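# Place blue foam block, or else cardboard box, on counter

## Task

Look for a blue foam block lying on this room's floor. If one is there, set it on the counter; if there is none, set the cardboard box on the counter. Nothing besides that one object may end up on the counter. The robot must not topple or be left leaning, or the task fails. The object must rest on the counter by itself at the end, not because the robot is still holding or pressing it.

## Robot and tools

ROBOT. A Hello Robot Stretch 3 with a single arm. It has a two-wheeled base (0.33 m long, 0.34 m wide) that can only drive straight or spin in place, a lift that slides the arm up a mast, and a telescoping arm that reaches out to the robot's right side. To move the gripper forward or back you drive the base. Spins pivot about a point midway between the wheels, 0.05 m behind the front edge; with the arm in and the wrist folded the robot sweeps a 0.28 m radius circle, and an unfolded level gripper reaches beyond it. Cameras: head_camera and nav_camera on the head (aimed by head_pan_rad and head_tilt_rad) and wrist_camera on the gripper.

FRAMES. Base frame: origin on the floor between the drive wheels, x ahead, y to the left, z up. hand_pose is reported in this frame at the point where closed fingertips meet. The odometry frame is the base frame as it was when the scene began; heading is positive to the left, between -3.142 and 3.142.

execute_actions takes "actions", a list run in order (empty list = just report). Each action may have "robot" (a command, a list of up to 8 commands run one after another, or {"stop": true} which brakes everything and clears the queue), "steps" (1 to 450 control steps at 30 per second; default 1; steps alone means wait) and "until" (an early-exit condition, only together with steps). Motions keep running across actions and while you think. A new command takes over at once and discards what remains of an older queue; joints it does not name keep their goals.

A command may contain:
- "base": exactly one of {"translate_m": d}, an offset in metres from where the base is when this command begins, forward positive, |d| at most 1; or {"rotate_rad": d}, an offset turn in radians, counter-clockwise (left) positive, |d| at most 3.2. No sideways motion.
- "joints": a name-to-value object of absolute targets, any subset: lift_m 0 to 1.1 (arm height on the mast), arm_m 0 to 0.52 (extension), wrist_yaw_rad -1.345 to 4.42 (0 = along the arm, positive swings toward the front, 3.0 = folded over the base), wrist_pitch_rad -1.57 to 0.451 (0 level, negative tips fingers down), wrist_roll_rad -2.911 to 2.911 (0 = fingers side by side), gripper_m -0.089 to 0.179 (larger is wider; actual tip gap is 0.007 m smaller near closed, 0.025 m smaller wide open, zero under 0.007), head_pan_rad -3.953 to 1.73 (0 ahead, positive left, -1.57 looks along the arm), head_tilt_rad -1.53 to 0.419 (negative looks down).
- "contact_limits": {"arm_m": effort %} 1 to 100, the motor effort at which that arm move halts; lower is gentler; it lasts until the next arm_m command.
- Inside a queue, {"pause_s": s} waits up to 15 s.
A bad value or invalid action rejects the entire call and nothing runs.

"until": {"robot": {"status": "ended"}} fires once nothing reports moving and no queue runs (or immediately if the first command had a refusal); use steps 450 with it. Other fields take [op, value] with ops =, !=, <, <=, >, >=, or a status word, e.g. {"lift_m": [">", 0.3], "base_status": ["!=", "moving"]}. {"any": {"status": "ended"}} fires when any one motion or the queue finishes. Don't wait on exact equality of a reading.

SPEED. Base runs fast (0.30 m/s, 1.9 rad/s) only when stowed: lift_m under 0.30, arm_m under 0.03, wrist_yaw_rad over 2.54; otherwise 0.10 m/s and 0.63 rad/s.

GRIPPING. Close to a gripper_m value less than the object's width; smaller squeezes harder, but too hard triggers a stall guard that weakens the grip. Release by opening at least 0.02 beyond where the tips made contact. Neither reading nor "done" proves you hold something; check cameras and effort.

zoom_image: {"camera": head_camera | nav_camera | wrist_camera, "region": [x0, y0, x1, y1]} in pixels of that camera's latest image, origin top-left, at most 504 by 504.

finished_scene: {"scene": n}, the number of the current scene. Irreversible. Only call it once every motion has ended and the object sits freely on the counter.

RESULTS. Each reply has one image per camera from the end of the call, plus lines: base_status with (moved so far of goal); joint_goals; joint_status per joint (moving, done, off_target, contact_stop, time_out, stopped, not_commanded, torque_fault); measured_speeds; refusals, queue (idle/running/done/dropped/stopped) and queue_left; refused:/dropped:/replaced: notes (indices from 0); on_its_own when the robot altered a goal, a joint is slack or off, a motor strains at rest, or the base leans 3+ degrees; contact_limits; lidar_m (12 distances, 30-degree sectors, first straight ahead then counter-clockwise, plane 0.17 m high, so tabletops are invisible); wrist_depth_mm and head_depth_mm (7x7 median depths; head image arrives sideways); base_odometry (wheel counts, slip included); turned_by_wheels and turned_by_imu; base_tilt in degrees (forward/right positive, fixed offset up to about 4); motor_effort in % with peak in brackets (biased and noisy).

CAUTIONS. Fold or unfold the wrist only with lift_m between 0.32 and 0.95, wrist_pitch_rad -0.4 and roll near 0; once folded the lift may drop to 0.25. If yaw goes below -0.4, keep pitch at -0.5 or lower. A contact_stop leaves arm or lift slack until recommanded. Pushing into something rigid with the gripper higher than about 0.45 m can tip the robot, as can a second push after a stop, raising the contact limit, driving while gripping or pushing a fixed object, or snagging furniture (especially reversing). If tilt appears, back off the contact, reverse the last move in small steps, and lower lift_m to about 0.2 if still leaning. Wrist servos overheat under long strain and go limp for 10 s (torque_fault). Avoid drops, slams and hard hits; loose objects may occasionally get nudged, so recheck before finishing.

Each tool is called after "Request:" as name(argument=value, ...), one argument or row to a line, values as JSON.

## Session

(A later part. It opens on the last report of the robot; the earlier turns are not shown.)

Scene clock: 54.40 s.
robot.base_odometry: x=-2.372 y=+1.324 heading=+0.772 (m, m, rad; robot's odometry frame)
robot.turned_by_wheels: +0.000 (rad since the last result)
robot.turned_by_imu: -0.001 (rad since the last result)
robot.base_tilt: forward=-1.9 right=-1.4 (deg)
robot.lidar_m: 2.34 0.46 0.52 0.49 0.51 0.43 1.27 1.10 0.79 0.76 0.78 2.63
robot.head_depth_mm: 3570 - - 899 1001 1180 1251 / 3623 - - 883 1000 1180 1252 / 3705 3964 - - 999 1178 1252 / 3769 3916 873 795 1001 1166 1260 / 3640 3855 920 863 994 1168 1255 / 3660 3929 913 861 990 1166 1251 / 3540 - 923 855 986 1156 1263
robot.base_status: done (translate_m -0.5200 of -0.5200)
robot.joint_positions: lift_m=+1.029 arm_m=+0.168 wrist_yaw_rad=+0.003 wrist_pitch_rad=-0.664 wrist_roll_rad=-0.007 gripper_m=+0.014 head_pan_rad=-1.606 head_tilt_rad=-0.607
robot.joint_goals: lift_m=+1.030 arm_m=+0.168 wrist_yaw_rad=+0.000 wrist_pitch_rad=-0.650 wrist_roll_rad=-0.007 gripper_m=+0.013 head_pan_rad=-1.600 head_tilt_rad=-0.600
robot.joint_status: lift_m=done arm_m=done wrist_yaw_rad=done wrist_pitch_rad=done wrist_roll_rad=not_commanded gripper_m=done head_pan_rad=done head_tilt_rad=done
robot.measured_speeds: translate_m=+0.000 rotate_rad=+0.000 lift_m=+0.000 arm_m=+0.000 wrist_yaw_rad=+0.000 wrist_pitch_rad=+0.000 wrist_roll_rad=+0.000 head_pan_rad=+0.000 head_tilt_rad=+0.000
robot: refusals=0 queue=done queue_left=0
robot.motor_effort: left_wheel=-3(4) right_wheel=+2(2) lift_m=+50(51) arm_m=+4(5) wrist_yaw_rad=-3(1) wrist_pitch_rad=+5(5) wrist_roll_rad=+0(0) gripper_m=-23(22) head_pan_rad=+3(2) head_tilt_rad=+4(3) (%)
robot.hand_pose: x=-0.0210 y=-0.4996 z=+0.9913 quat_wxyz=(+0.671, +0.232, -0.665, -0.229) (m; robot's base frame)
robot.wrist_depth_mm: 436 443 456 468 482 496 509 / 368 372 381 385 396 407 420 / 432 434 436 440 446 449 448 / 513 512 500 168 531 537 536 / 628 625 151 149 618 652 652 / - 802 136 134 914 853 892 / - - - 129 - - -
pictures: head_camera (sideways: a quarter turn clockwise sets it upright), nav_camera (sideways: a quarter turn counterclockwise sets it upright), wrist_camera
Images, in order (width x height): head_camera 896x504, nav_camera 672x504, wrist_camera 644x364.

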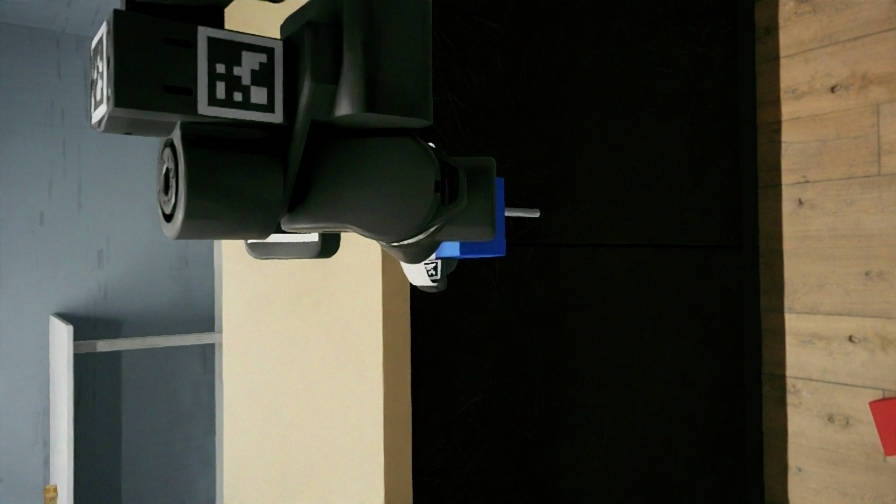

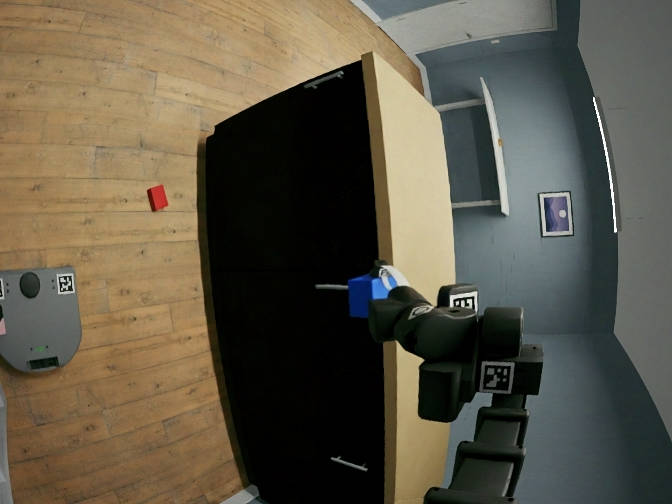

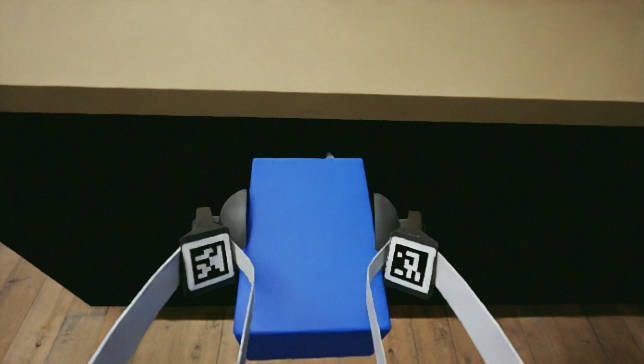

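Counter appears the same height (0.90).

Request:
execute_actions(
  actions=[
    {"robot":[{"joints":{"arm_m":0.52,"lift_m":1.0}},{"joints":{"lift_m":0.978}}],"steps":450,"until":{"robot":{"status":"ended"}}},
  ],
)

Scene clock: 59.03 s.
robot.base_odometry: x=-2.372 y=+1.324 heading=+0.772 (m, m, rad; robot's odometry frame)
robot.turned_by_wheels: +0.000 (rad since the last result)
robot.turned_by_imu: -0.001 (rad since the last result)
robot.base_tilt: forward=-2.0 right=-1.4 (deg)
robot.lidar_m: 2.34 0.46 0.52 0.49 0.51 0.43 1.27 1.10 0.79 0.75 0.78 2.62
robot.head_depth_mm: 3569 3601 - 890 1000 1184 1253 / 3690 - 920 870 998 1180 1257 / 3596 - 877 865 999 1175 1258 / 3724 3972 830 865 1000 1172 1255 / 3551 3872 926 863 991 1162 1249 / 3647 3952 918 862 990 1158 1256 / 3567 3988 927 859 986 1155 1250
robot.base_status: done (translate_m -0.5200 of -0.5200)
robot.joint_positions: lift_m=+0.979 arm_m=+0.519 wrist_yaw_rad=+0.002 wrist_pitch_rad=-0.660 wrist_roll_rad=-0.007 gripper_m=+0.014 head_pan_rad=-1.606 head_tilt_rad=-0.606
robot.joint_goals: lift_m=+0.978 arm_m=+0.520 wrist_yaw_rad=+0.000 wrist_pitch_rad=-0.650 wrist_roll_rad=-0.007 gripper_m=+0.013 head_pan_rad=-1.600 head_tilt_rad=-0.600
robot.joint_status: lift_m=done arm_m=done wrist_yaw_rad=done wrist_pitch_rad=done wrist_roll_rad=not_commanded gripper_m=done head_pan_rad=done head_tilt_rad=done
robot.measured_speeds: translate_m=+0.000 rotate_rad=+0.000 lift_m=+0.000 arm_m=+0.000 wrist_yaw_rad=+0.000 wrist_pitch_rad=+0.000 wrist_roll_rad=+0.000 head_pan_rad=+0.000 head_tilt_rad=+0.000
robot: refusals=0 queue=done queue_left=0
robot.motor_effort: left_wheel=-3(3) right_wheel=+2(2) lift_m=+15(50) arm_m=+4(4) wrist_yaw_rad=-2(3) wrist_pitch_rad=+3(5) wrist_roll_rad=+0(0) gripper_m=-22(22) head_pan_rad=+3(3) head_tilt_rad=+3(4) (%)
robot.hand_pose: x=-0.0213 y=-0.8513 z=+0.9413 quat_wxyz=(+0.672, +0.230, -0.666, -0.228) (m; robot's base frame)
robot.wrist_depth_mm: 344 346 363 370 378 394 409 / 285 291 295 303 310 318 326 / 244 248 255 258 263 271 276 / 215 218 216 167 230 233 237 / 191 194 150 148 202 204 208 / 173 174 135 133 174 184 186 / 156 159 155 127 163 167 168
pictures: head_camera (sideways: a quarter turn clockwise sets it upright), nav_camera (sideways: a quarter turn counterclockwise sets it upright), wrist_camera
Images, in order (width x height): head_camera 896x504, nav_camera 672x504, wrist_camera 644x364.

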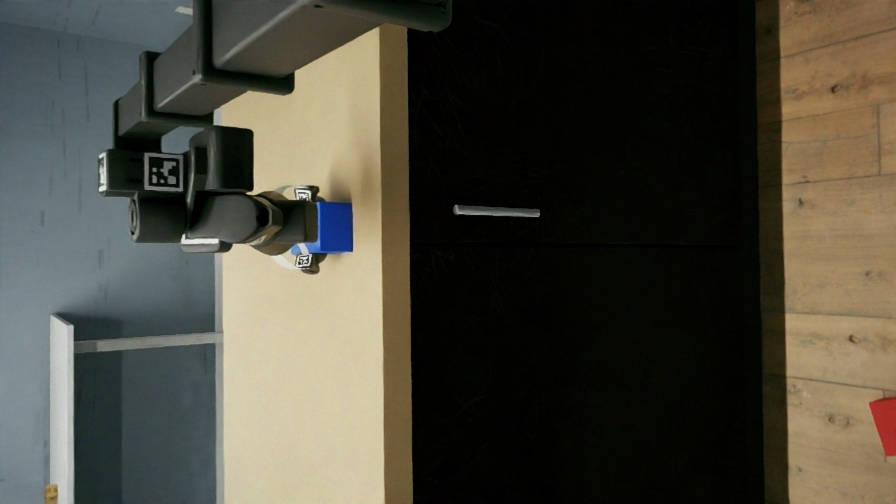

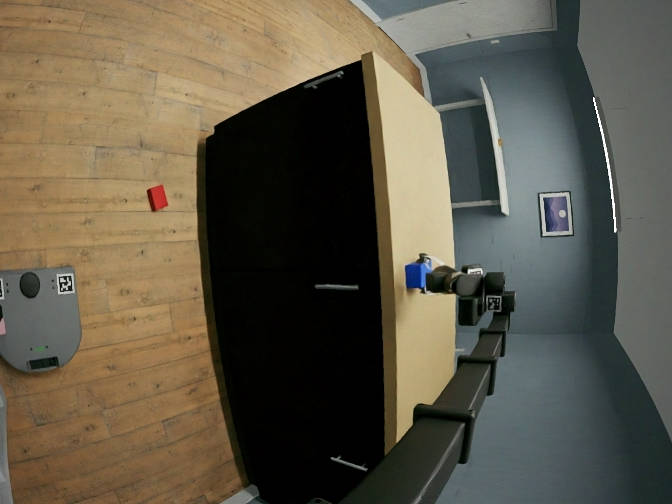

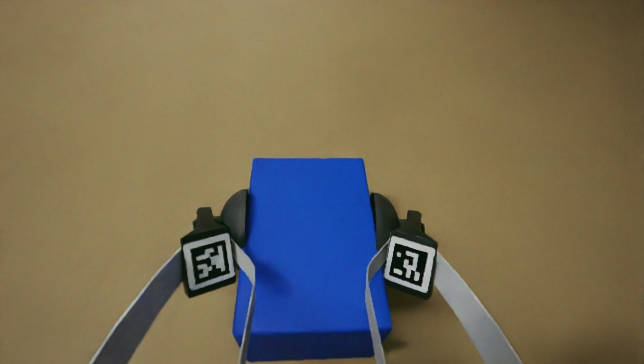

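Depths match touchdown.

Request:
execute_actions(
  actions=[
    {"robot":[{"joints":{"gripper_m":0.13}},{"joints":{"lift_m":1.05,"arm_m":0.42}}],"steps":450,"until":{"robot":{"status":"ended"}}},
  ],
)

Scene clock: 62.63 s.
robot.base_odometry: x=-2.372 y=+1.324 heading=+0.772 (m, m, rad; robot's odometry frame)
robot.turned_by_wheels: +0.000 (rad since the last result)
robot.turned_by_imu: +0.000 (rad since the last result)
robot.base_tilt: forward=-2.0 right=-1.4 (deg)
robot.lidar_m: 2.35 0.46 0.52 0.49 0.50 0.43 1.27 1.10 0.79 0.75 0.78 2.62
robot.head_depth_mm: - 3406 914 871 1001 1187 1255 / - 3885 919 866 1000 1176 1264 / - - 872 866 1002 1175 1259 / 3724 3991 835 861 990 1168 1255 / 3583 3809 917 863 989 1161 1259 / 3640 3954 919 865 991 1164 1259 / 3571 - 918 858 986 1155 1256
robot.base_status: done (translate_m -0.5200 of -0.5200)
robot.joint_positions: lift_m=+1.049 arm_m=+0.420 wrist_yaw_rad=+0.002 wrist_pitch_rad=-0.661 wrist_roll_rad=-0.007 gripper_m=+0.130 head_pan_rad=-1.606 head_tilt_rad=-0.606
robot.joint_goals: lift_m=+1.050 arm_m=+0.420 wrist_yaw_rad=+0.000 wrist_pitch_rad=-0.650 wrist_roll_rad=-0.007 gripper_m=+0.130 head_pan_rad=-1.600 head_tilt_rad=-0.600
robot.joint_status: lift_m=done arm_m=done wrist_yaw_rad=done wrist_pitch_rad=done wrist_roll_rad=not_commanded gripper_m=done head_pan_rad=done head_tilt_rad=done
robot.measured_speeds: translate_m=+0.000 rotate_rad=+0.000 lift_m=+0.000 arm_m=+0.000 wrist_yaw_rad=+0.000 wrist_pitch_rad=+0.000 wrist_roll_rad=+0.000 head_pan_rad=+0.000 head_tilt_rad=+0.000
robot: refusals=0 queue=done queue_left=0
robot.motor_effort: left_wheel=-4(4) right_wheel=+3(3) lift_m=+50(53) arm_m=-5(6) wrist_yaw_rad=-2(1) wrist_pitch_rad=+4(4) wrist_roll_rad=+0(0) gripper_m=+1(96) head_pan_rad=+3(3) head_tilt_rad=+4(4) (%)
robot.hand_pose: x=-0.0213 y=-0.7528 z=+1.0119 quat_wxyz=(+0.672, +0.231, -0.666, -0.228) (m; robot's base frame)
robot.wrist_depth_mm: 472 491 499 506 524 539 560 / 396 401 417 429 439 444 457 / 340 351 353 358 366 374 380 / 298 304 306 258 319 324 332 / 266 275 276 258 280 288 291 / 243 237 247 249 251 258 259 / 233 228 234 236 240 246 252
pictures: head_camera (sideways: a quarter turn clockwise sets it upright), nav_camera (sideways: a quarter turn counterclockwise sets it upright), wrist_camera
Images, in order (width x height): head_camera 896x504, nav_camera 672x504, wrist_camera 644x364.

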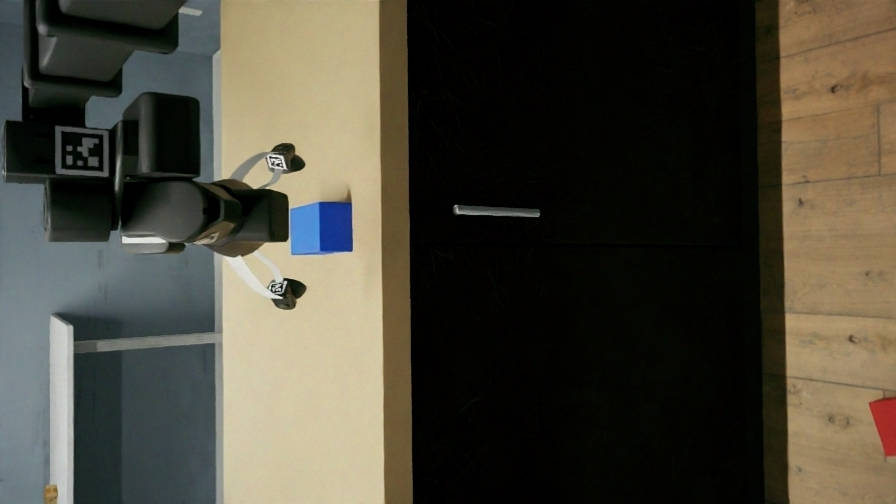

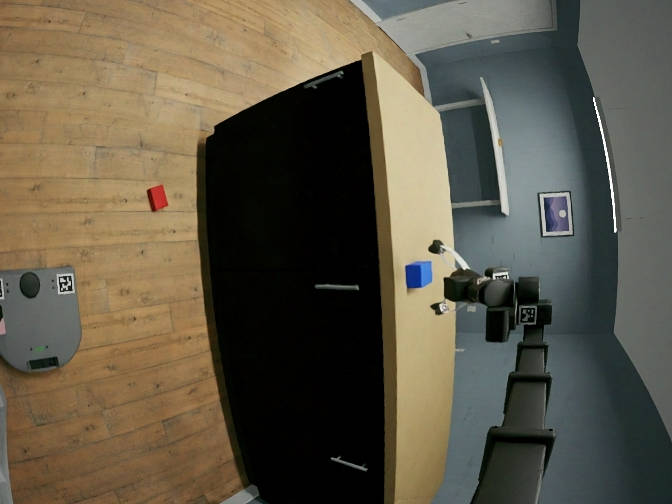

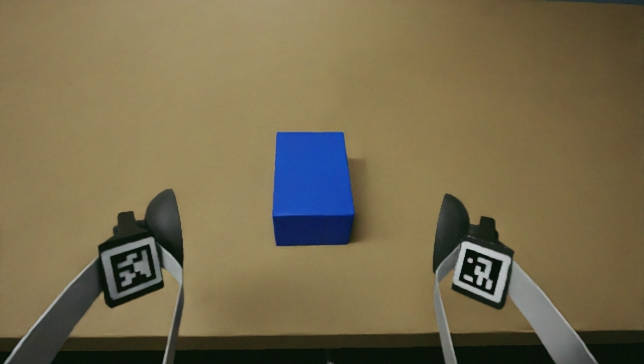

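Request:
finished_scene(
  scene=2,
)

The scene is finished: the task was done.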